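# Swap two shelf bins back into their color-marked spots

## Task

The two bins on the shelf sit in each other's places. Move each bin into the shelf spot marked with its own color so it is centered on that mark, its open front faces outward, and its parts remain inside. The board above the shelf is low, so tilting a bin may be needed. Each bin must be pushed fully in, past the shelf's front lip. At the end no bin may still be tilted or lifted by the gripper, and each must stay in place without the robot holding it.

## Robot and tools

Robot: a single six-joint Doosan M1013 arm carrying a Robotiq 2F-140 two-finger gripper. There is one arm only, so every command row covers that arm and its gripper.

Frame: positions are given in the scene frame. Its origin is on the table surface straight beneath the arm's base, +z is up, and +y lies to the left when you face along +x. The base itself may sit slightly tilted to the table. end_effector_position (metres) is the midpoint between the closed finger pads; end_effector_quat_wxyz is the hand orientation. The fingers point along the gripper's +z and close along its y axis. With the fingers closed the tips extend about 33 mm past that point, about 9 mm when open, and closing moves the tips roughly 24 mm further out, so keep clearance above surfaces. The printed hand position can be off, more so at long reach.

execute_actions: argument actions is a list holding zero or one item; optional pictures (true/false) asks for camera images.
- Empty list: no motion, just the current state, with pictures.
- Motion: {"rows": [[...]], "steps": n}. Each row drives one control step of 1/30 s; n is 4 to 15 (default 15); if there are fewer rows than steps the last row repeats. Up to 15 rows.
- Wait: {"steps": n} with no rows, n up to 300; it returns after that many steps counted from the previous result.
A refused call moves nothing.

Each row has 9 numbers in this order: joint_1 waist, joint_2 shoulder, joint_3 elbow, joint_4 forearm roll, joint_5 wrist pitch, joint_6 wrist roll, then gripper position, gripper force_limit, gripper speed. The first six are absolute joint target angles in radians, the same convention as the Joint positions line (not offsets). Ranges: waist, shoulder, forearm roll, wrist pitch and wrist roll -6.283 to 6.283; elbow -2.792 to 2.792. True ends may differ by up to 0.010 rad; a target more than 0.010 beyond a stated end and further out than the current angle is refused; targets past the real end are clipped there and the result may say "joint sent to its limit". The last three numbers are unitless in [-1, 1]: position +1 is fully open (140 mm), pads touch near -0.8, and -1 closes until blocked; force_limit about 14 N at -1, 60 N at 0, 107 N at +1; speed about 30 mm/s at -1, 140 at 0, 250 at +1.

Motion limits: joint targets travel at most 2.09 rad/s (waist, shoulder), 3.14 (elbow), 3.93 (wrist joints), ramping up over 0.3 s, all joints arriving together. Each step the target stays within 0.456 rad (waist, shoulder), 0.683 (elbow) or 0.854 (wrist joints) of the measured angle, and targets are scaled back if they would put the hand over 70 mm from where it is. The arm keeps chasing the last row while you think or wait, until it nearly stops or a step is HELD. Each result is taken 4 steps before its action ends; those steps run afterwards.

Result lines: the state line (hand pose, linear and angular velocity); Joint positions and Joint velocities (rad, rad/s, column order); joint torques (offset, scaled and noisy, change only with contact or load at rest); Flange force (outside force on the gripper including held weight; noisy, "no reading" near singular poses); object_status for the fingers: 0 moving, 1 blocked while opening, 2 blocked while closing (a grip), 3 reached target or pads met; position_measured in counts, 3 fully open to 230 pads touching, not linear. HELD marks steps where your row was not fully sent; "joint command not followed" means the clearance check altered targets (mounting blocks and posts count as the arm). MOTOR HOT warns of overheating from holding loads.

Gripping: send position -1 and confirm object_status is 2. Stopped fingers stay put until the position number changes by 0.01 or more, or the object slips. To squeeze harder while gripping, raise force_limit and switch position between -1 and -0.98.

zoom_image: camera is cam_high, cam_low or cam_wrist (each 504x504); region [x0, y0, x1, y1] in pixels from the top-left, at most 504 by 504; returns a closer view of that camera's latest image.

read_manual: optional section "licences"; gives only URDF licence texts, no motion.

finished_scene: pass scene, the number of the current scene; it ends that scene irreversibly, grades it and starts the next task if any. Only call it once both bins rest correctly on their own.

Avoid: contact torque reaching a joint's load limit (waist 299, shoulder 299, elbow 140, wrist joints 39.6 N m, held weight included) or an outside force of 144 N anywhere on the arm; either causes a 10 s stop that aborts the call. Also avoid overheating stops, dropping or slamming bins, spilling their parts, hard pushes, and knocking anything off the table. Held parts or loose objects may occasionally be nudged by outside tugs. Finish with the gripper released and clear of the bins.

Each tool is called after "Request:" in YAML: its name, and indented under it one key for each argument.

## Session

Request:
execute_actions:
  actions: []

Scene clock: 0.00 s of 14400.00 s.
end_effector_position=(+0.8880, +0.3703, +0.1172) position_measured=3 object_status=3 end_effector_quat_wxyz=(+0.510, +0.108, +0.853, -0.005) end_effector_velocity=(+0.000, +0.000, +0.001) end_effector_angular_velocity=(+0.000, -0.002, -0.000)
Joint positions: [ 0.524  0.586  1.804 -1.863  0.619  0.847]
Joint velocities: [-0.    -0.001 -0.001 -0.     0.    -0.   ]
Joint torques (N m, as the joint torque sensors report them, + toward a larger angle): no reading
Flange force (N, the push that the arm receives, along the gripper's own x y z axes): no reading

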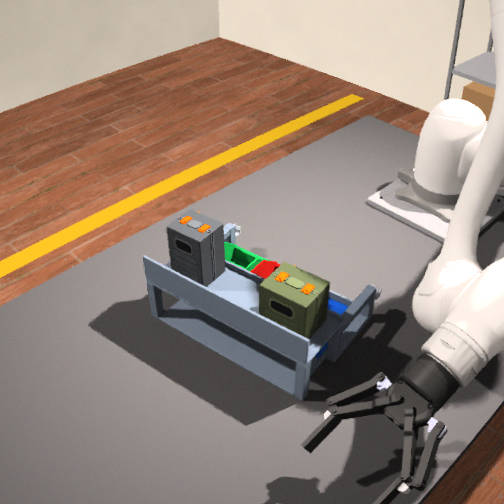

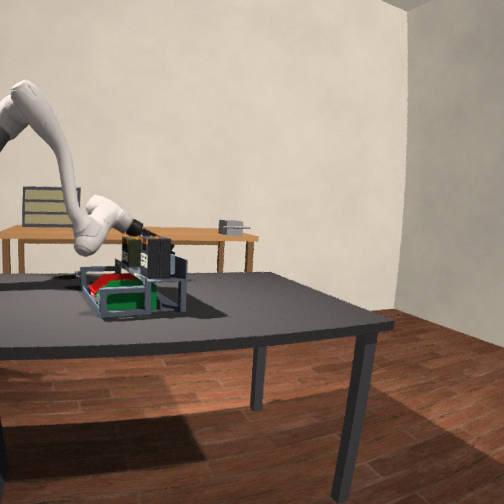

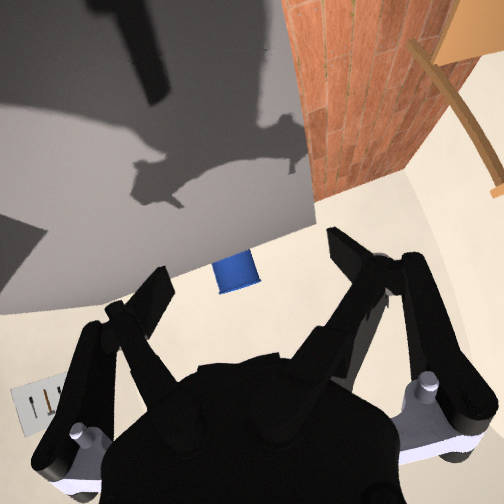

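Raise first, then reorient.

Request:
execute_actions:
  actions:
    - {"rows":[[0.524,0.05,1.804,-1.863,0.619,0.847,1,0,0]]}

Request:
execute_actions:
  actions:
    - {"steps":15}

Request:
execute_actions:
  actions:
    - {"rows":[[-0.1,0.05,1.804,0,1.288,-1.8,-0.8,0,0]]}

Request:
execute_actions:
  actions:
    - {"steps":70}
  pictures: true

Request:
zoom_image:
  camera: "cam_wrist"
  region: [110, 80, 410, 320]

Scene clock: 0.50 s of 14400.00 s.
end_effector_position=(+0.8830, +0.3679, +0.2847) position_measured=3 object_status=3 end_effector_quat_wxyz=(+0.567, +0.131, +0.812, +0.042) end_effector_velocity=(-0.059, -0.034, +0.559) end_effector_angular_velocity=(+0.309, -0.504, +0.002)
Joint positions: [ 0.524  0.409  1.804 -1.863  0.619  0.847]
Joint velocities: [ 0.    -0.591 -0.001 -0.     0.    -0.001]
Joint torques (N m, as the joint torque sensors report them, + toward a larger angle): [ -2.65 -72.49 -29.02  -2.63   1.91   0.07]
Flange force (N, the push that the arm receives, along the gripper's own x y z axes): [-4.1 6.2 -1.9]
Steps of this call (steps 1 to 4: nothing new was sent; steps 5 to 15: the first 11 steps of this action). Readings (joint positions | what the end effector reports):
5: [0.524 0.586 1.804 -1.863 0.619 0.847] | position_measured=3 object_status=3
6: [0.524 0.582 1.804 -1.863 0.619 0.847] | position_measured=3 object_status=3
8: [0.524 0.552 1.804 -1.863 0.619 0.847] | position_measured=3 object_status=3
12: [0.524 0.470 1.804 -1.863 0.619 0.847] | position_measured=3 object_status=3
15: the state above

Scene clock: 1.00 s of 14400.00 s.
end_effector_position=(+0.8176, +0.3286, +0.5585) position_measured=3 object_status=3 end_effector_quat_wxyz=(+0.654, +0.168, +0.728, +0.122) end_effector_velocity=(-0.197, -0.120, +0.512) end_effector_angular_velocity=(+0.308, -0.502, +0.001)
Joint positions: [ 0.524  0.11   1.804 -1.863  0.619  0.847]
Joint velocities: [-0.001 -0.592  0.003  0.     0.    -0.   ]
Joint torques (N m, as the joint torque sensors report them, + toward a larger angle): [ -3.75 -50.27 -35.54  -3.     1.84   0.27]
Flange force (N, the push that the arm receives, along the gripper's own x y z axes): [-4.1 9.1 -1.8]
Kept back: nothing.
Steps of this call (steps 1 to 4: the last 4 steps of your previous action; steps 5 to 15: the robot went on to your last target). Readings (joint positions | what the end effector reports):
1: [0.524 0.390 1.804 -1.863 0.619 0.847] | position_measured=3 object_status=3
2: [0.524 0.370 1.804 -1.863 0.619 0.847] | position_measured=3 object_status=3
4: [0.524 0.330 1.804 -1.863 0.619 0.847] | position_measured=3 object_status=3
8: [0.524 0.250 1.804 -1.863 0.619 0.847] | position_measured=3 object_status=3
15: the state above

Scene clock: 1.37 s of 14400.00 s.
end_effector_position=(+0.8113, +0.1344, +0.5651) position_measured=75 object_status=0 end_effector_quat_wxyz=(+0.641, +0.283, +0.714, -0.019) end_effector_velocity=(-0.057, -0.582, -0.148) end_effector_angular_velocity=(-0.158, +0.591, -1.085)
Joint positions: [ 0.386  0.062  1.804 -1.603  0.802  0.587]
Joint velocities: [-0.476 -0.015  0.001  0.885  0.533 -0.89 ]
Joint torques (N m, as the joint torque sensors report them, + toward a larger angle): [ -3.   -44.26 -38.01  -1.93   1.31   0.09]
Flange force (N, the push that the arm receives, along the gripper's own x y z axes): [-3.9 3.0 -4.5]
Steps of this call (steps 1 to 11: the first 11 steps of this action). Readings (joint positions | what the end effector reports):
1: [0.524 0.090 1.804 -1.863 0.619 0.847] | position_measured=3 object_status=0
2: [0.521 0.073 1.804 -1.858 0.623 0.842] | position_measured=6 object_status=0
4: [0.496 0.062 1.804 -1.809 0.661 0.793] | position_measured=22 object_status=0
8: [0.433 0.063 1.804 -1.692 0.745 0.676] | position_measured=52 object_status=0
11: the state above

Scene clock: 3.70 s of 14400.00 s.
end_effector_position=(+0.5683, -0.0059, +0.3001) position_measured=229 object_status=3 end_effector_quat_wxyz=(+0.000, -0.078, +0.997, -0.002) end_effector_velocity=(+0.000, +0.000, -0.000) end_effector_angular_velocity=(+0.001, -0.000, -0.000)
Joint positions: [-0.1    0.05   1.804  0.     1.288 -1.8  ]
Joint velocities: [-0.     0.     0.     0.001 -0.     0.   ]
Joint torques (N m, as the joint torque sensors report them, + toward a larger angle): [ -2.8  -46.78 -38.     3.6    0.65   0.08]
Flange force (N, the push that the arm receives, along the gripper's own x y z axes): [-7.1 3.3 -0.8]
Kept back: nothing.
Steps of this call (steps 1 to 4: the last 4 steps of your previous action; steps 5 to 60: the robot went on to your last target; steps 61 to 70: nothing new was sent). Readings (joint positions | what the end effector reports):
1: [0.369 0.062 1.804 -1.573 0.820 0.557] | position_measured=82 object_status=0
2: [0.353 0.062 1.804 -1.542 0.837 0.526] | position_measured=90 object_status=0
4: [0.320 0.061 1.804 -1.479 0.871 0.463] | position_measured=105 object_status=0
8: [0.254 0.059 1.804 -1.342 0.937 0.327] | position_measured=135 object_status=0
70: the state above
The arm was judged still, so your last target was given up. Only a new action makes it travel on or press farther. Fingers that are still opening or closing keep moving.

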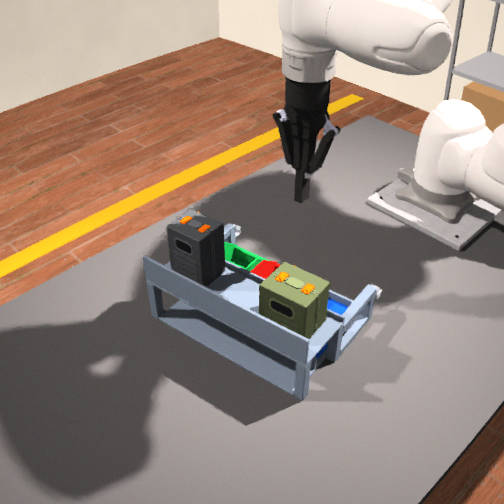

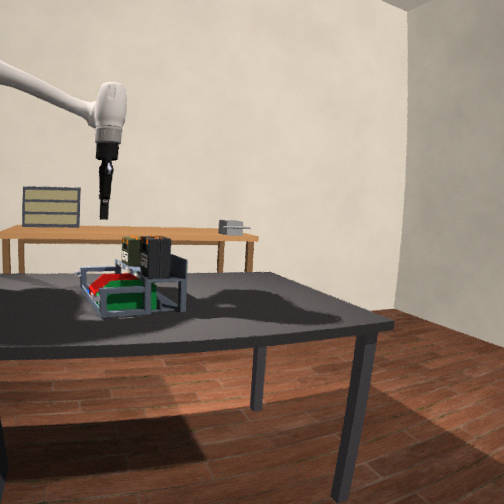

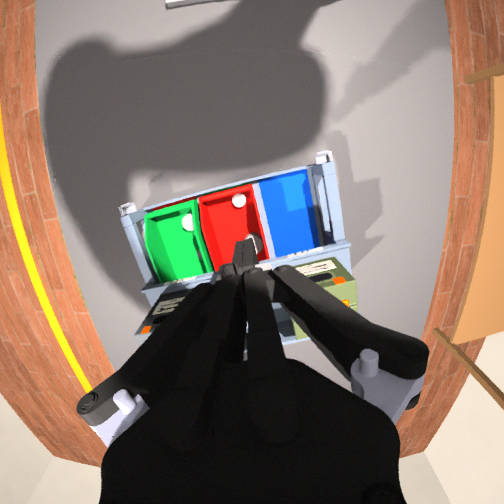

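Region (110, 80, 410, 320) of cam_wrist's 504x504 image, scaled by 1.680, with more detail than that image has; it fills the top 403 rows of this view, and the rest is white.

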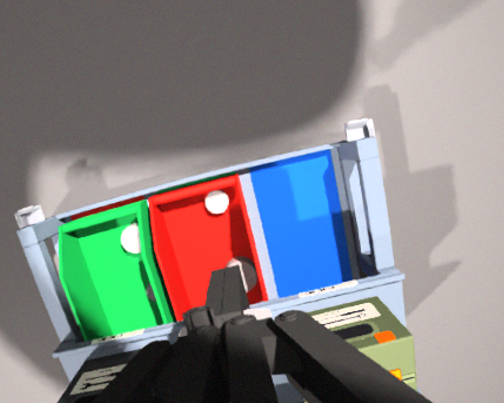

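Request:
execute_actions:
  actions:
    - {"rows":[[-0.048,0.17,1.98,0,0.99,-1.763,-0.3,1,0]]}

Request:
execute_actions:
  actions:
    - {"steps":12}
  pictures: true

Scene clock: 4.50 s of 14400.00 s.
end_effector_position=(+0.5738, +0.0223, +0.1454) position_measured=167 object_status=0 end_effector_quat_wxyz=(+0.001, -0.085, +0.996, -0.002) end_effector_velocity=(-0.019, +0.038, -0.187) end_effector_angular_velocity=(-0.000, +0.001, +0.019)
Joint positions: [-0.049  0.167  1.976 -0.     0.998 -1.764]
Joint velocities: [ 0.067  0.152  0.213 -0.    -0.364  0.048]
Joint torques (N m, as the joint torque sensors report them, + toward a larger angle): [ -3.32 -91.03 -55.79   5.21   0.31  -0.05]
Flange force (N, the push that the arm receives, along the gripper's own x y z axes): [-3.6 0.1 -0.5]
Steps of this call (steps 1 to 13: nothing new was sent; steps 14 to 24: the first 11 steps of this action). Readings (joint positions | what the end effector reports):
14: [-0.100 0.050 1.804 0.000 1.288 -1.800] | position_measured=229 object_status=0
15: [-0.099 0.052 1.808 0.000 1.280 -1.800] | position_measured=226 object_status=0
17: [-0.089 0.075 1.841 0.000 1.224 -1.793] | position_measured=211 object_status=0
21: [-0.064 0.133 1.927 0.000 1.081 -1.775] | position_measured=180 object_status=0
24: the state above

Scene clock: 4.90 s of 14400.00 s.
end_effector_position=(+0.5737, +0.0230, +0.1420) position_measured=167 object_status=3 end_effector_quat_wxyz=(+0.001, -0.086, +0.996, -0.002) end_effector_velocity=(-0.000, +0.000, -0.000) end_effector_angular_velocity=(+0.000, +0.000, -0.001)
Joint positions: [-0.048  0.17   1.98  -0.     0.99  -1.763]
Joint velocities: [ 0.    -0.     0.     0.001 -0.     0.001]
Joint torques (N m, as the joint torque sensors report them, + toward a larger angle): [ -3.68 -50.06 -32.28   3.06   0.46  -0.13]
Flange force (N, the push that the arm receives, along the gripper's own x y z axes): [-2.4 6.0 -4.0]
Kept back: nothing.
Steps of this call (steps 1 to 4: the last 4 steps of your previous action; steps 5 to 12: the robot went on to your last target). Readings (joint positions | what the end effector reports):
1: [-0.048 0.170 1.980 -0.000 0.991 -1.763] | position_measured=167 object_status=0
2: [-0.048 0.170 1.980 -0.000 0.990 -1.763] | position_measured=167 object_status=0
4: [-0.048 0.170 1.980 -0.000 0.990 -1.763] | position_measured=167 object_status=0
8: [-0.048 0.170 1.980 -0.000 0.990 -1.763] | position_measured=167 object_status=3
12: the state above

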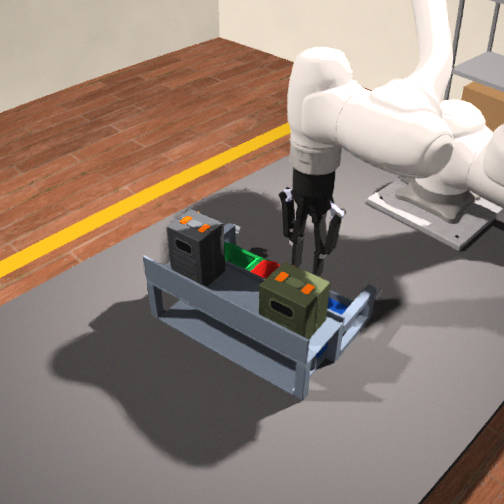

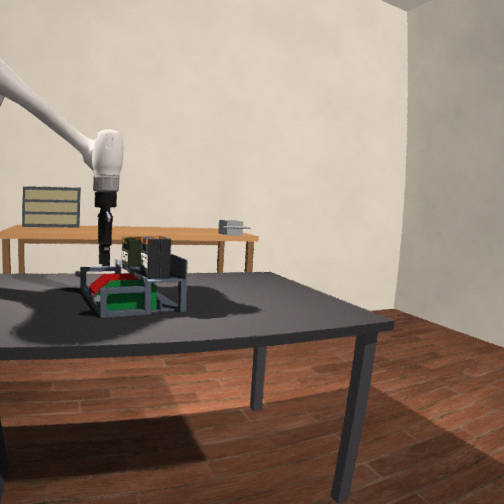

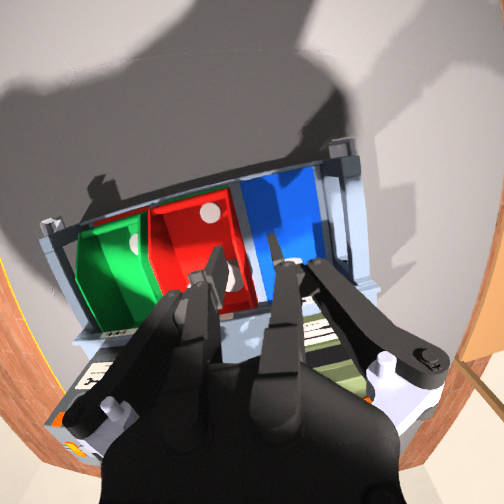

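Request:
execute_actions:
  actions:
    - {"rows":[[-0.0596,0.2034,1.9429,0,0.9953,-1.775,-0.4,1,0]],"steps":12}
  pictures: true

Request:
execute_actions:
  actions:
    - {"rows":[[-0.0596,0.2733,1.9995,0,0.8688,-1.775,-0.4,1,0]]}
  pictures: true

Scene clock: 11.50 s of 14400.00 s.
end_effector_position=(+0.5948, +0.0156, +0.1399) position_measured=179 object_status=0 end_effector_quat_wxyz=(+0.000, -0.086, +0.996, -0.002) end_effector_velocity=(+0.000, -0.000, +0.000) end_effector_angular_velocity=(-0.000, -0.000, +0.002)
Joint positions: [-0.06   0.203  1.943  0.     0.995 -1.775]
Joint velocities: [-0.     0.    -0.001 -0.     0.001 -0.002]
Joint torques (N m, as the joint torque sensors report them, + toward a larger angle): [ -2.24 -54.02 -32.13   3.19   1.01  -0.2 ]
Flange force (N, the push that the arm receives, along the gripper's own x y z axes): [-2.7 3.4 -2.9]
Steps of this call (steps 1 to 15: the robot went on to your last target; steps 16 to 90: nothing new was sent; then 3.33 s passed at rest; steps 91 to 98: the first 8 steps of this action). Readings (joint positions | what the end effector reports):
91: [-0.048 0.170 1.980 0.000 0.990 -1.763] | position_measured=167 object_status=0
92: [-0.049 0.173 1.976 0.000 0.990 -1.763] | position_measured=170 object_status=0
94: [-0.057 0.196 1.951 0.000 0.994 -1.772] | position_measured=179 object_status=0
98: the state above

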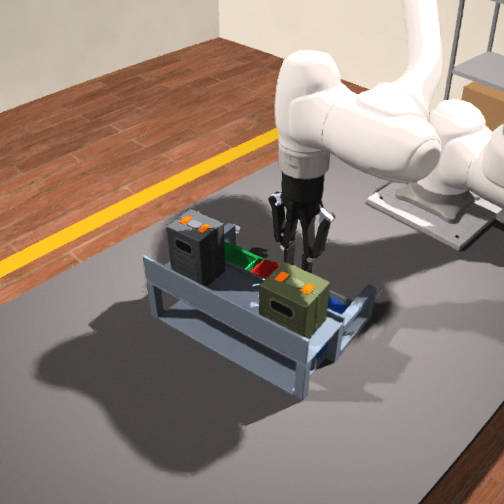

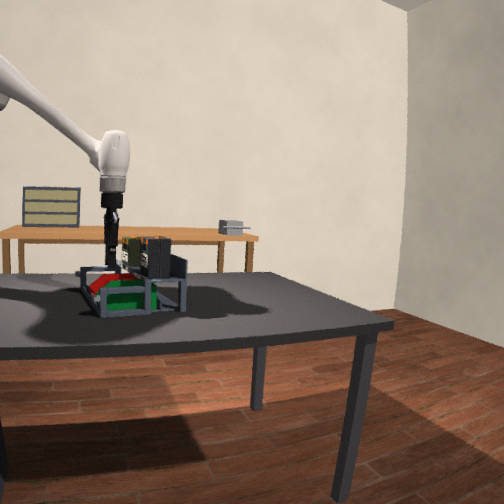

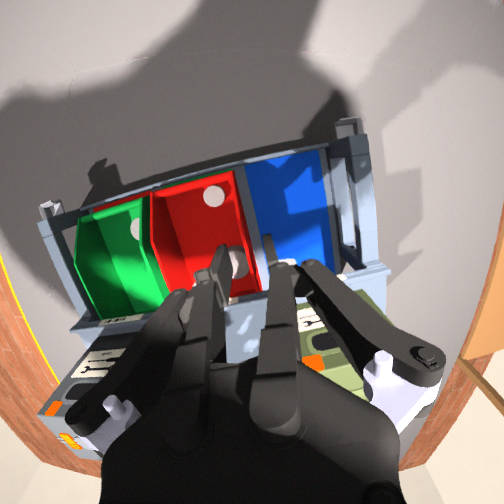

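Scene clock: 12.00 s of 14400.00 s.
end_effector_position=(+0.5949, +0.0154, +0.0728) position_measured=179 object_status=3 end_effector_quat_wxyz=(+0.000, -0.086, +0.996, -0.002) end_effector_velocity=(-0.000, +0.000, +0.000) end_effector_angular_velocity=(+0.000, -0.001, -0.001)
Joint positions: [-0.06   0.274  1.999 -0.     0.869 -1.775]
Joint velocities: [-0.    -0.001  0.002  0.    -0.001  0.001]
Joint torques (N m, as the joint torque sensors report them, + toward a larger angle): [ -0.55 -57.65 -30.56   2.57   0.73   0.  ]
Flange force (N, the push that the arm receives, along the gripper's own x y z axes): [1.1 1.3 -4.4]
Steps of this call (steps 1 to 4: the last 4 steps of your previous action; steps 5 to 15: the first 11 steps of this action). Readings (joint positions | what the end effector reports):
5: [-0.060 0.203 1.943 0.000 0.995 -1.775] | position_measured=179 object_status=0
6: [-0.060 0.207 1.945 0.000 0.988 -1.775] | position_measured=179 object_status=3
8: [-0.060 0.237 1.970 0.000 0.933 -1.775] | position_measured=179 object_status=3
12: [-0.060 0.274 1.999 -0.000 0.869 -1.775] | position_measured=179 object_status=3
15: the state above

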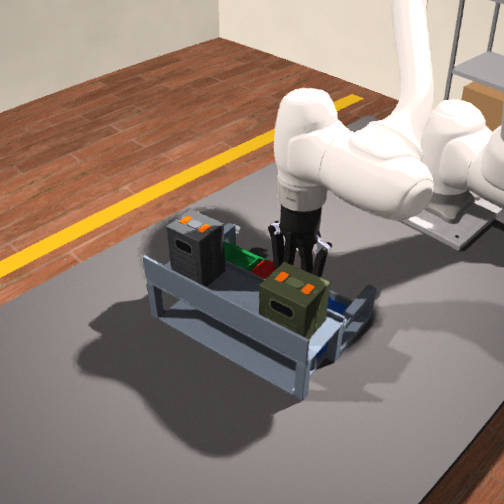

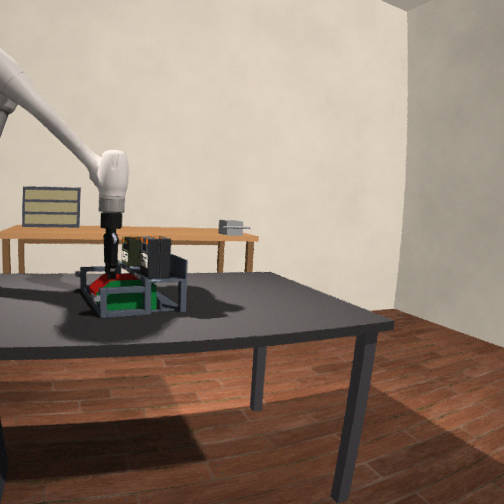

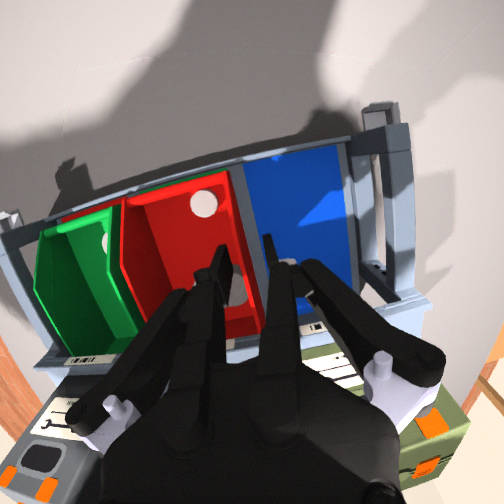

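Request:
execute_actions:
  actions:
    - {"rows":[[-0.0596,0.2733,1.9995,0,0.8688,-1.775,-1,1,-0.3]]}

Request:
execute_actions:
  actions:
    - {"steps":10}
  pictures: true

Scene clock: 12.50 s of 14400.00 s.
end_effector_position=(+0.5950, +0.0154, +0.0731) position_measured=232 object_status=0 end_effector_quat_wxyz=(+0.000, -0.086, +0.996, -0.002) end_effector_velocity=(-0.000, +0.000, -0.000) end_effector_angular_velocity=(+0.000, +0.001, +0.000)
Joint positions: [-0.06   0.273  1.999 -0.     0.869 -1.775]
Joint velocities: [-0.     0.     0.     0.     0.001 -0.   ]
Joint torques (N m, as the joint torque sensors report them, + toward a larger angle): [ -1.22 -51.05 -26.41   2.73   0.1   -0.22]
Flange force (N, the push that the arm receives, along the gripper's own x y z axes): [0.7 1.9 -12.4]
Steps of this call (steps 1 to 4: the last 4 steps of your previous action; steps 5 to 15: the first 11 steps of this action). Readings (joint positions | what the end effector reports):
5: [-0.060 0.273 1.999 -0.000 0.869 -1.775] | position_measured=179 object_status=0
6: [-0.060 0.273 1.999 -0.000 0.869 -1.775] | position_measured=181 object_status=0
8: [-0.060 0.273 1.999 -0.000 0.869 -1.775] | position_measured=193 object_status=0
12: [-0.060 0.273 1.999 -0.000 0.869 -1.775] | position_measured=216 object_status=0
15: the state above

Scene clock: 12.83 s of 14400.00 s.
end_effector_position=(+0.5950, +0.0154, +0.0731) position_measured=232 object_status=3 end_effector_quat_wxyz=(+0.000, -0.086, +0.996, -0.002) end_effector_velocity=(-0.000, +0.000, +0.000) end_effector_angular_velocity=(+0.000, -0.000, +0.001)
Joint positions: [-0.06   0.273  1.999 -0.     0.869 -1.775]
Joint velocities: [-0.    -0.001  0.     0.     0.    -0.001]
Joint torques (N m, as the joint torque sensors report them, + toward a larger angle): [ -0.73 -53.71 -25.25   2.45   0.41  -0.12]
Flange force (N, the push that the arm receives, along the gripper's own x y z axes): [-4.3 0.4 -11.2]
Kept back: nothing.
Steps of this call (steps 1 to 4: the last 4 steps of your previous action; steps 5 to 10: the robot went on to your last target). Readings (joint positions | what the end effector reports):
1: [-0.060 0.273 1.999 -0.000 0.869 -1.775] | position_measured=232 object_status=0
2: [-0.060 0.273 1.999 -0.000 0.869 -1.775] | position_measured=232 object_status=0
4: [-0.060 0.273 1.999 -0.000 0.869 -1.775] | position_measured=232 object_status=0
8: [-0.060 0.273 1.999 -0.000 0.869 -1.775] | position_measured=232 object_status=3
10: the state above

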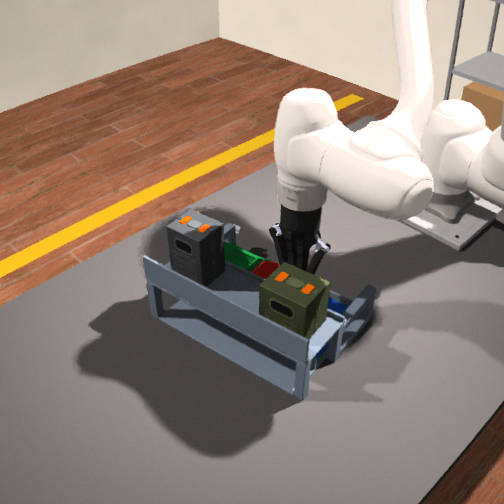

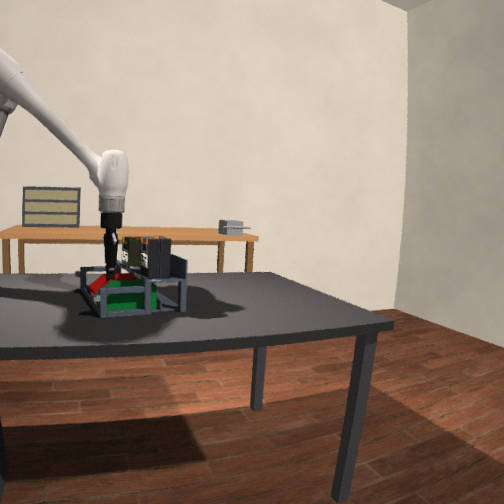

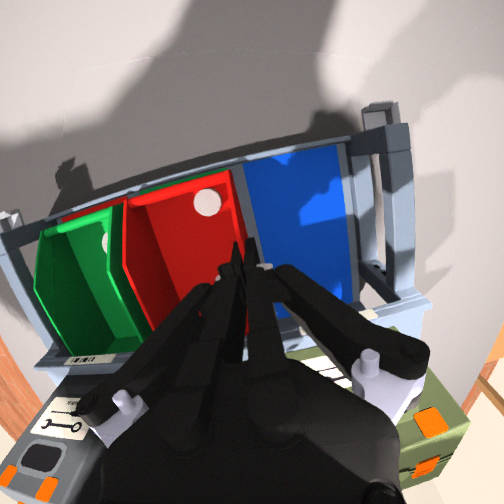

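Request:
execute_actions:
  actions:
    - {"rows":[[-0.056,0.2847,1.9773,-0.007,0.909,-1.767,-1,1,0],[-0.056,0.2847,1.9773,-0.007,0.909,-1.767,-1,1,0],[-0.056,0.2847,1.9773,-0.007,0.909,-1.767,-1,1,0],[-0.052,0.2961,1.955,-0.014,0.9492,-1.759,-1,1,0],[-0.052,0.2961,1.955,-0.014,0.9492,-1.759,-1,1,0],[-0.052,0.2961,1.955,-0.014,0.9492,-1.759,-1,1,0],[-0.048,0.3075,1.9328,-0.021,0.9894,-1.75,-1,1,0],[-0.048,0.3075,1.9328,-0.021,0.9894,-1.75,-1,1,0],[-0.048,0.3075,1.9328,-0.021,0.9894,-1.75,-1,1,0],[-0.0444,0.3189,1.9105,-0.028,1.0296,-1.742,-1,1,0]]}

Request:
execute_actions:
  actions:
    - {"rows":[[-0.046,0.311,1.919,-0.028,1.029,-1.744,-1,1,0],[-0.046,0.311,1.919,-0.028,1.029,-1.744,-1,1,0],[-0.0476,0.303,1.9275,-0.028,1.0285,-1.746,-1,1,0],[-0.0476,0.303,1.9275,-0.028,1.0285,-1.746,-1,1,0],[-0.049,0.295,1.936,-0.028,1.028,-1.747,-1,1,0],[-0.049,0.295,1.936,-0.028,1.028,-1.747,-1,1,0],[-0.051,0.287,1.9446,-0.028,1.0274,-1.749,-1,1,0]]}
  pictures: true

Scene clock: 13.50 s of 14400.00 s.
end_effector_position=(+0.5972, +0.0165, +0.0832) position_measured=232 object_status=3 end_effector_quat_wxyz=(-0.048, -0.085, +0.995, -0.006) end_effector_velocity=(+0.004, +0.000, +0.045) end_effector_angular_velocity=(-0.081, +0.377, -0.010)
Joint positions: [-0.047  0.31   1.928 -0.023  0.999 -1.748]
Joint velocities: [ 0.046  0.141 -0.275 -0.091  0.511  0.103]
Joint torques (N m, as the joint torque sensors report them, + toward a larger angle): [ -1.28 -54.26 -40.38   4.     0.62   0.16]
Flange force (N, the push that the arm receives, along the gripper's own x y z axes): [3.8 0.9 1.3]
Steps of this call (steps 1 to 9: the robot went on to your last target; steps 10 to 20: the first 11 steps of this action). Readings (joint positions | what the end effector reports):
10: [-0.060 0.273 1.999 -0.000 0.869 -1.775] | position_measured=232 object_status=3
11: [-0.059 0.275 1.996 -0.001 0.876 -1.775] | position_measured=232 object_status=3
13: [-0.056 0.284 1.979 -0.006 0.906 -1.768] | position_measured=232 object_status=3
17: [-0.051 0.299 1.950 -0.016 0.959 -1.757] | position_measured=232 object_status=3
20: the state above

Scene clock: 14.00 s of 14400.00 s.
end_effector_position=(+0.5784, +0.0131, +0.0909) position_measured=232 object_status=3 end_effector_quat_wxyz=(-0.059, -0.085, +0.995, -0.007) end_effector_velocity=(-0.001, -0.001, +0.001) end_effector_angular_velocity=(+0.001, -0.001, +0.000)
Joint positions: [-0.051  0.287  1.944 -0.028  1.027 -1.749]
Joint velocities: [-0.001 -0.002  0.002  0.    -0.001 -0.002]
Joint torques (N m, as the joint torque sensors report them, + toward a larger angle): [ -2.2  -59.85 -31.78   2.76   1.13   0.06]
Flange force (N, the push that the arm receives, along the gripper's own x y z axes): [-1.4 3.3 -0.3]
Steps of this call (steps 1 to 4: the last 4 steps of your previous action; steps 5 to 15: the first 11 steps of this action). Readings (joint positions | what the end effector reports):
5: [-0.044 0.319 1.911 -0.028 1.029 -1.742] | position_measured=232 object_status=3
6: [-0.045 0.316 1.913 -0.028 1.029 -1.742] | position_measured=232 object_status=3
8: [-0.046 0.308 1.922 -0.028 1.029 -1.744] | position_measured=232 object_status=3
12: [-0.050 0.292 1.939 -0.028 1.028 -1.748] | position_measured=232 object_status=3
15: the state above

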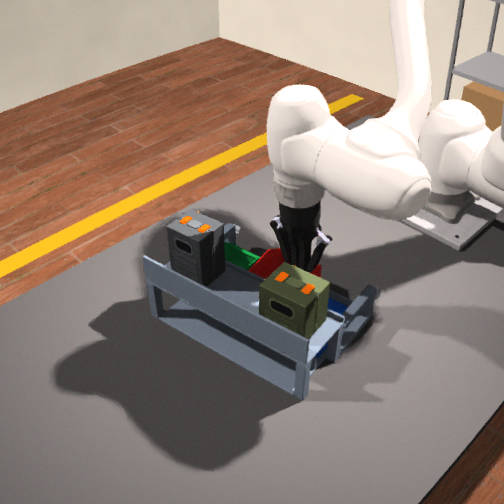

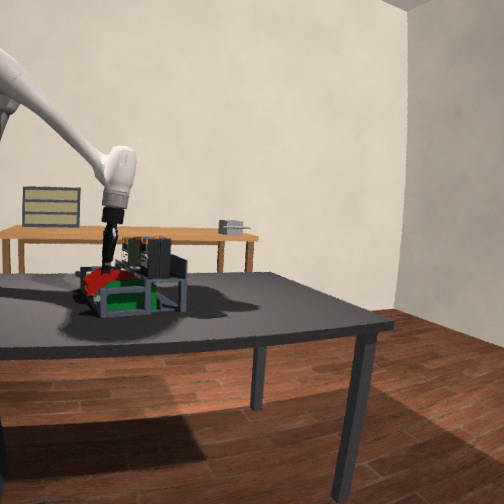

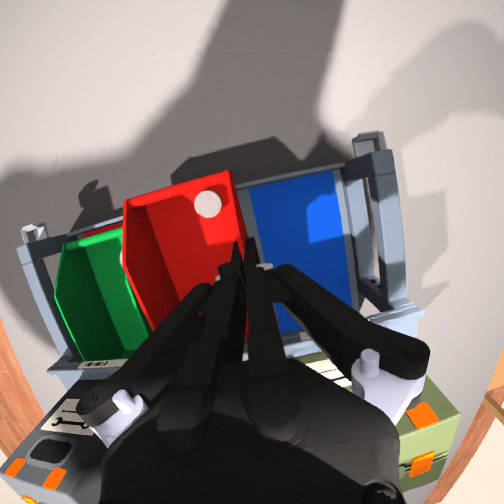

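Request:
execute_actions:
  actions:
    - {"rows":[[-0.054,0.271,1.9616,-0.028,1.026,-1.752,-1,1,0],[-0.054,0.271,1.9616,-0.028,1.026,-1.752,-1,1,0],[-0.054,0.271,1.9616,-0.028,1.026,-1.752,-1,1,0],[-0.057,0.255,1.9787,-0.028,1.025,-1.755,-1,1,0],[-0.057,0.255,1.9787,-0.028,1.025,-1.755,-1,1,0],[-0.061,0.239,1.9957,-0.028,1.024,-1.759,-1,1,0],[-0.061,0.239,1.9957,-0.028,1.024,-1.759,-1,1,0],[-0.064,0.2233,2.0127,-0.028,1.023,-1.762,-1,1,0],[-0.064,0.2233,2.0127,-0.028,1.023,-1.762,-1,1,0],[-0.064,0.2233,2.0127,-0.028,1.023,-1.762,-1,1,0],[-0.068,0.2,2.0237,-0.028,1.0355,-1.766,-1,1,0],[-0.068,0.2,2.0237,-0.028,1.0355,-1.766,-1,1,0],[-0.072,0.1762,2.0346,-0.028,1.048,-1.77,-1,1,0]]}

Request:
execute_actions:
  actions:
    - {"rows":[[-0.1,-0.0965,2.3078,0,0.9303,-1.815,-1,1,0]]}

Request:
execute_actions:
  actions:
    - {"rows":[[-0.42,-0.0965,2.3078,0,0.9303,-2.135,-1,1,0]]}

Request:
execute_actions:
  actions:
    - {"rows":[[-0.42,-0.0965,2.3078,0,0.9303,-2.135,-1,1,0],[-0.42,-0.0965,2.3078,0,0.9303,-2.135,-1,1,0],[-0.42,-0.06,2.333,0,0.8686,-2.135,-1,1,0],[-0.42,-0.06,2.333,0,0.8686,-2.135,-1,1,0],[-0.42,-0.06,2.333,0,0.8686,-2.135,-1,1,0],[-0.42,-0.03,2.354,0,0.8176,-2.135,-1,1,0]]}
  pictures: true

Scene clock: 14.67 s of 14400.00 s.
end_effector_position=(+0.5391, +0.0071, +0.0990) position_measured=232 object_status=3 end_effector_quat_wxyz=(-0.059, -0.085, +0.995, -0.007) end_effector_velocity=(-0.035, -0.007, +0.015) end_effector_angular_velocity=(+0.001, -0.013, -0.001)
Joint positions: [-0.064  0.224  2.012 -0.028  1.023 -1.762]
Joint velocities: [-0.015 -0.073  0.06  -0.    -0.    -0.013]
Joint torques (N m, as the joint torque sensors report them, + toward a larger angle): [ -6.81 -38.79 -38.59   3.28   0.08  -0.35]
Flange force (N, the push that the arm receives, along the gripper's own x y z axes): [-4.4 6.8 3.2]
Steps of this call (steps 1 to 4: the last 4 steps of your previous action; steps 5 to 9: the robot went on to your last target; steps 10 to 20: the first 11 steps of this action). Readings (joint positions | what the end effector reports):
10: [-0.051 0.287 1.945 -0.028 1.027 -1.749] | position_measured=232 object_status=3
11: [-0.052 0.283 1.949 -0.028 1.027 -1.750] | position_measured=232 object_status=3
13: [-0.054 0.271 1.961 -0.028 1.026 -1.752] | position_measured=232 object_status=3
17: [-0.060 0.243 1.992 -0.028 1.024 -1.758] | position_measured=232 object_status=3
20: the state above

Scene clock: 15.17 s of 14400.00 s.
end_effector_position=(+0.4001, +0.0060, +0.1214) position_measured=232 object_status=3 end_effector_quat_wxyz=(-0.004, -0.086, +0.996, -0.002) end_effector_velocity=(-0.251, +0.012, -0.029) end_effector_angular_velocity=(+0.030, -0.233, +0.002)
Joint positions: [-0.098 -0.075  2.286 -0.002  0.94  -1.811]
Joint velocities: [-0.053 -0.528  0.536  0.056 -0.238 -0.087]
Joint torques (N m, as the joint torque sensors report them, + toward a larger angle): [ -9.19   2.54 -45.27   3.78  -0.35   0.02]
Flange force (N, the push that the arm receives, along the gripper's own x y z axes): [1.4 7.2 1.3]
Steps of this call (steps 1 to 4: the last 4 steps of your previous action; steps 5 to 15: the first 11 steps of this action). Readings (joint positions | what the end effector reports):
5: [-0.072 0.178 2.034 -0.028 1.047 -1.770] | position_measured=232 object_status=3
6: [-0.073 0.170 2.039 -0.028 1.046 -1.771] | position_measured=232 object_status=3
8: [-0.077 0.134 2.074 -0.024 1.033 -1.777] | position_measured=232 object_status=3
12: [-0.090 0.005 2.204 -0.011 0.976 -1.798] | position_measured=232 object_status=3
15: the state above

Scene clock: 15.67 s of 14400.00 s.
end_effector_position=(+0.3769, -0.0998, +0.1203) position_measured=232 object_status=3 end_effector_quat_wxyz=(+0.000, -0.085, +0.996, -0.002) end_effector_velocity=(-0.077, -0.289, +0.001) end_effector_angular_velocity=(+0.000, +0.000, -0.009)
Joint positions: [-0.375 -0.096  2.308  0.     0.93  -2.09 ]
Joint velocities: [-0.766  0.    -0.     0.     0.    -0.757]
Joint torques (N m, as the joint torque sensors report them, + toward a larger angle): [  5.92 -30.44 -31.46   3.33   0.94  -0.16]
Flange force (N, the push that the arm receives, along the gripper's own x y z axes): [-7.7 8.6 3.9]
Steps of this call (steps 1 to 4: the last 4 steps of your previous action; steps 5 to 15: the first 11 steps of this action). Readings (joint positions | what the end effector reports):
5: [-0.100 -0.096 2.307 0.000 0.930 -1.815] | position_measured=232 object_status=3
6: [-0.105 -0.096 2.308 0.000 0.930 -1.820] | position_measured=232 object_status=3
8: [-0.136 -0.096 2.308 0.000 0.930 -1.851] | position_measured=232 object_status=3
12: [-0.275 -0.096 2.308 0.000 0.930 -1.990] | position_measured=232 object_status=3
15: the state above

Scene clock: 16.17 s of 14400.00 s.
end_effector_position=(+0.3727, -0.1169, +0.0747) position_measured=232 object_status=3 end_effector_quat_wxyz=(+0.000, -0.086, +0.996, -0.002) end_effector_velocity=(+0.003, -0.001, +0.000) end_effector_angular_velocity=(-0.004, -0.009, +0.001)
Joint positions: [-0.42  -0.03   2.354  0.     0.818 -2.135]
Joint velocities: [ 0.001  0.    -0.    -0.001 -0.01  -0.   ]
Joint torques (N m, as the joint torque sensors report them, + toward a larger angle): [ -1.5  -27.27 -30.39   2.51   0.79  -0.23]
Flange force (N, the push that the arm receives, along the gripper's own x y z axes): [1.0 6.5 -2.0]
Steps of this call (steps 1 to 4: the last 4 steps of your previous action; steps 5 to 15: the first 11 steps of this action). Readings (joint positions | what the end effector reports):
5: [-0.420 -0.096 2.308 0.000 0.930 -2.135] | position_measured=232 object_status=3
6: [-0.420 -0.096 2.308 0.000 0.930 -2.135] | position_measured=232 object_status=3
8: [-0.420 -0.093 2.310 0.000 0.923 -2.135] | position_measured=232 object_status=3
12: [-0.420 -0.042 2.346 0.000 0.838 -2.135] | position_measured=232 object_status=3
15: the state above

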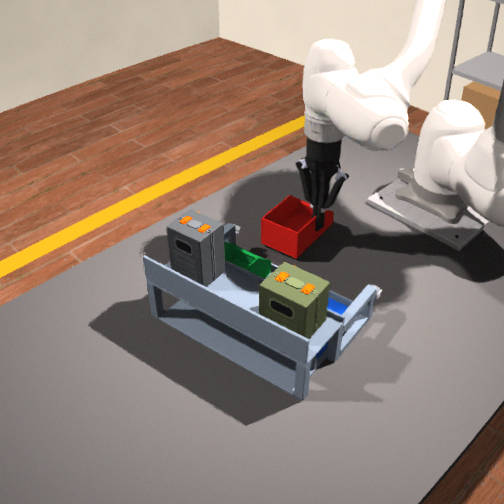

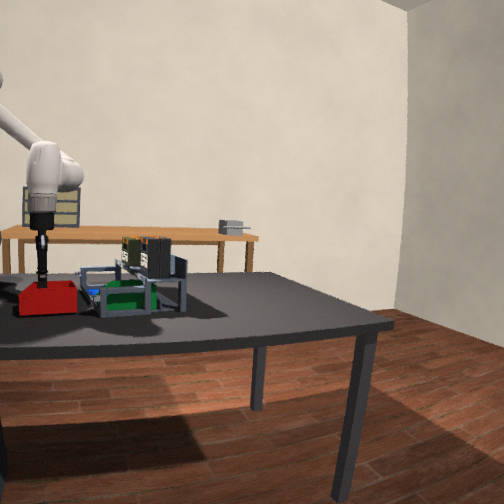

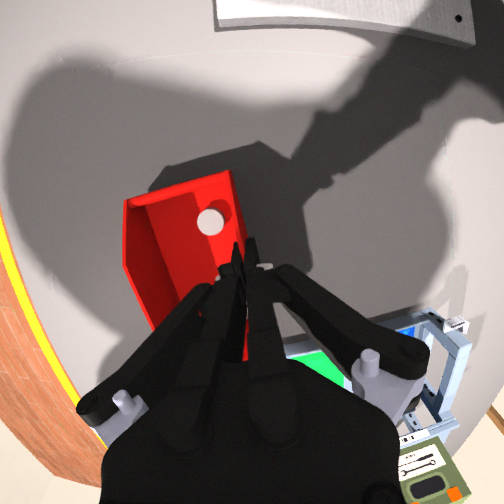

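Request:
execute_actions:
  actions:
    - {"rows":[[-0.42,-0.026,2.3568,0,0.8108,-2.135,-1,1,0],[-0.42,-0.026,2.3568,0,0.8108,-2.135,-1,1,0],[-0.42,-0.0217,2.3596,0,0.8037,-2.135,-1,1,0],[-0.42,-0.0217,2.3596,0,0.8037,-2.135,-1,1,0],[-0.42,-0.0217,2.3596,0,0.8037,-2.135,-1,1,0],[-0.42,-0.0217,2.3596,0,0.8037,-2.135,-1,1,0],[-0.42,-0.0217,2.3596,0,0.8037,-2.135,-0.4,1,0]]}

Request:
execute_actions:
  actions:
    - {"rows":[[-0.42,-0.133,2.2735,0,1.001,-2.135,-0.4,1,0]],"steps":12}

Request:
execute_actions:
  actions:
    - {"rows":[[-0.2336,0.2406,1.8948,0,1.0062,-1.949,-0.4,1,0]]}

Request:
execute_actions:
  actions:
    - {"steps":14}
  pictures: true

Scene clock: 16.80 s of 14400.00 s.
end_effector_position=(+0.3726, -0.1168, +0.0692) position_measured=206 object_status=0 end_effector_quat_wxyz=(+0.000, -0.086, +0.996, -0.002) end_effector_velocity=(-0.000, +0.000, +0.000) end_effector_angular_velocity=(+0.001, -0.000, -0.000)
Joint positions: [-0.42  -0.022  2.36   0.     0.804 -2.135]
Joint velocities: [-0.    -0.     0.     0.001  0.    -0.   ]
Joint torques (N m, as the joint torque sensors report them, + toward a larger angle): [ -1.46 -24.71 -29.4    2.16   0.86  -0.09]
Flange force (N, the push that the arm receives, along the gripper's own x y z axes): [1.3 4.7 -3.4]
Steps of this call (steps 1 to 4: the last 4 steps of your previous action; steps 5 to 8: the robot went on to your last target; steps 9 to 19: the first 11 steps of this action). Readings (joint positions | what the end effector reports):
9: [-0.420 -0.030 2.354 0.000 0.817 -2.135] | position_measured=232 object_status=3
10: [-0.420 -0.028 2.355 0.000 0.814 -2.135] | position_measured=232 object_status=3
12: [-0.420 -0.024 2.358 0.000 0.807 -2.135] | position_measured=232 object_status=3
16: [-0.420 -0.022 2.360 0.000 0.804 -2.135] | position_measured=232 object_status=0
19: the state above

Scene clock: 17.20 s of 14400.00 s.
end_effector_position=(+0.3724, -0.1166, +0.1485) position_measured=179 object_status=3 end_effector_quat_wxyz=(+0.001, -0.086, +0.996, -0.002) end_effector_velocity=(-0.013, +0.006, +0.117) end_effector_angular_velocity=(+0.001, -0.000, +0.000)
Joint positions: [-0.42  -0.131  2.275 -0.     0.996 -2.135]
Joint velocities: [-0.    -0.16  -0.117  0.001  0.277 -0.001]
Joint torques (N m, as the joint torque sensors report them, + toward a larger angle): [ -7.77  13.17 -16.95   1.55   0.15   0.04]
Flange force (N, the push that the arm receives, along the gripper's own x y z axes): [-12.0 -0.4 3.0]
Steps of this call (steps 1 to 4: the last 4 steps of your previous action; steps 5 to 12: the first 8 steps of this action). Readings (joint positions | what the end effector reports):
5: [-0.420 -0.022 2.360 0.000 0.804 -2.135] | position_measured=179 object_status=0
6: [-0.420 -0.025 2.357 -0.000 0.811 -2.135] | position_measured=179 object_status=0
8: [-0.420 -0.056 2.333 -0.000 0.866 -2.135] | position_measured=179 object_status=0
12: the state above

Scene clock: 17.70 s of 14400.00 s.
end_effector_position=(+0.5137, -0.1133, +0.1550) position_measured=179 object_status=3 end_effector_quat_wxyz=(+0.000, -0.086, +0.996, -0.002) end_effector_velocity=(+0.496, +0.063, -0.037) end_effector_angular_velocity=(+0.001, +0.004, +0.002)
Joint positions: [-0.311  0.086  2.051 -0.     1.004 -2.026]
Joint velocities: [ 0.38   0.762 -0.769 -0.     0.011  0.378]
Joint torques (N m, as the joint torque sensors report them, + toward a larger angle): [  0.58 -42.58 -31.86   2.93   0.58   0.09]
Flange force (N, the push that the arm receives, along the gripper's own x y z axes): [-4.3 -0.1 0.2]
Steps of this call (steps 1 to 4: the last 4 steps of your previous action; steps 5 to 15: the first 11 steps of this action). Readings (joint positions | what the end effector reports):
5: [-0.420 -0.133 2.274 -0.000 1.001 -2.135] | position_measured=179 object_status=3
6: [-0.418 -0.129 2.269 -0.000 1.001 -2.134] | position_measured=179 object_status=3
8: [-0.403 -0.098 2.238 -0.000 1.002 -2.118] | position_measured=179 object_status=3
12: [-0.349 0.009 2.130 -0.000 1.003 -2.065] | position_measured=179 object_status=3
15: the state above

Scene clock: 18.17 s of 14400.00 s.
end_effector_position=(+0.6137, -0.0928, +0.1404) position_measured=179 object_status=3 end_effector_quat_wxyz=(+0.000, -0.086, +0.996, -0.002) end_effector_velocity=(+0.000, -0.000, +0.000) end_effector_angular_velocity=(-0.000, -0.000, +0.001)
Joint positions: [-0.234  0.241  1.895  0.     1.006 -1.949]
Joint velocities: [-0.    -0.    -0.001 -0.     0.    -0.001]
Joint torques (N m, as the joint torque sensors report them, + toward a larger angle): [ -2.21 -56.76 -33.34   2.88   0.56   0.1 ]
Flange force (N, the push that the arm receives, along the gripper's own x y z axes): [-0.3 3.1 -3.6]
Kept back: nothing.
Steps of this call (steps 1 to 4: the last 4 steps of your previous action; steps 5 to 14: the robot went on to your last target). Readings (joint positions | what the end effector reports):
1: [-0.298 0.112 2.025 -0.000 1.004 -2.013] | position_measured=179 object_status=3
2: [-0.285 0.137 1.999 -0.000 1.005 -2.001] | position_measured=179 object_status=3
4: [-0.260 0.188 1.948 -0.000 1.005 -1.975] | position_measured=179 object_status=3
8: [-0.234 0.240 1.895 0.000 1.006 -1.949] | position_measured=179 object_status=3
14: the state above

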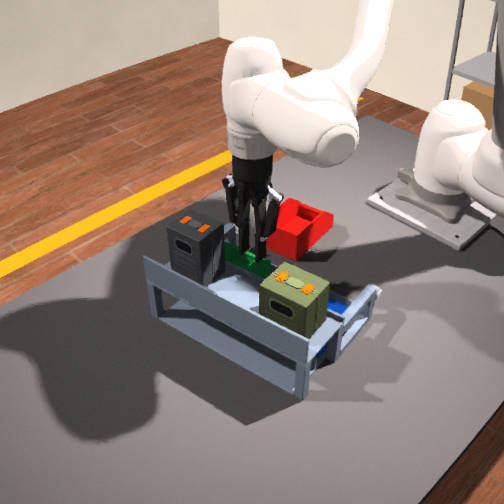

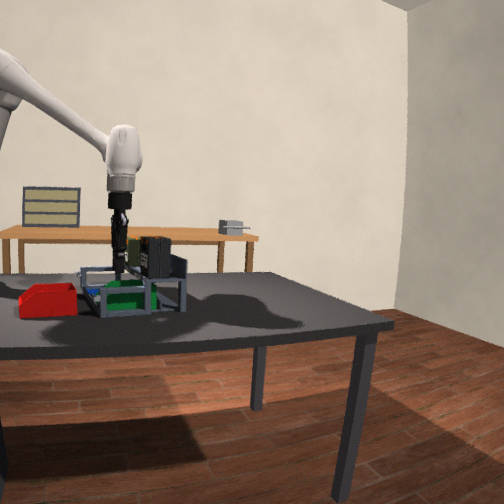

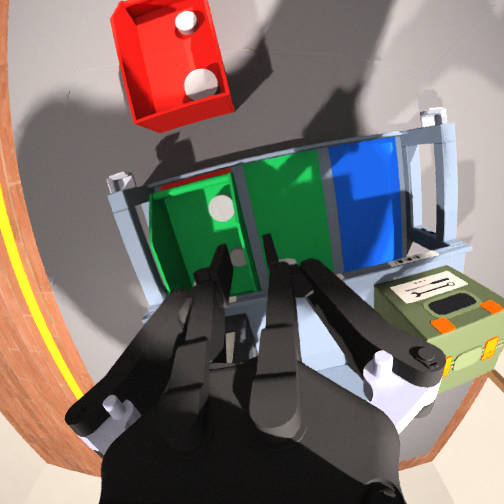

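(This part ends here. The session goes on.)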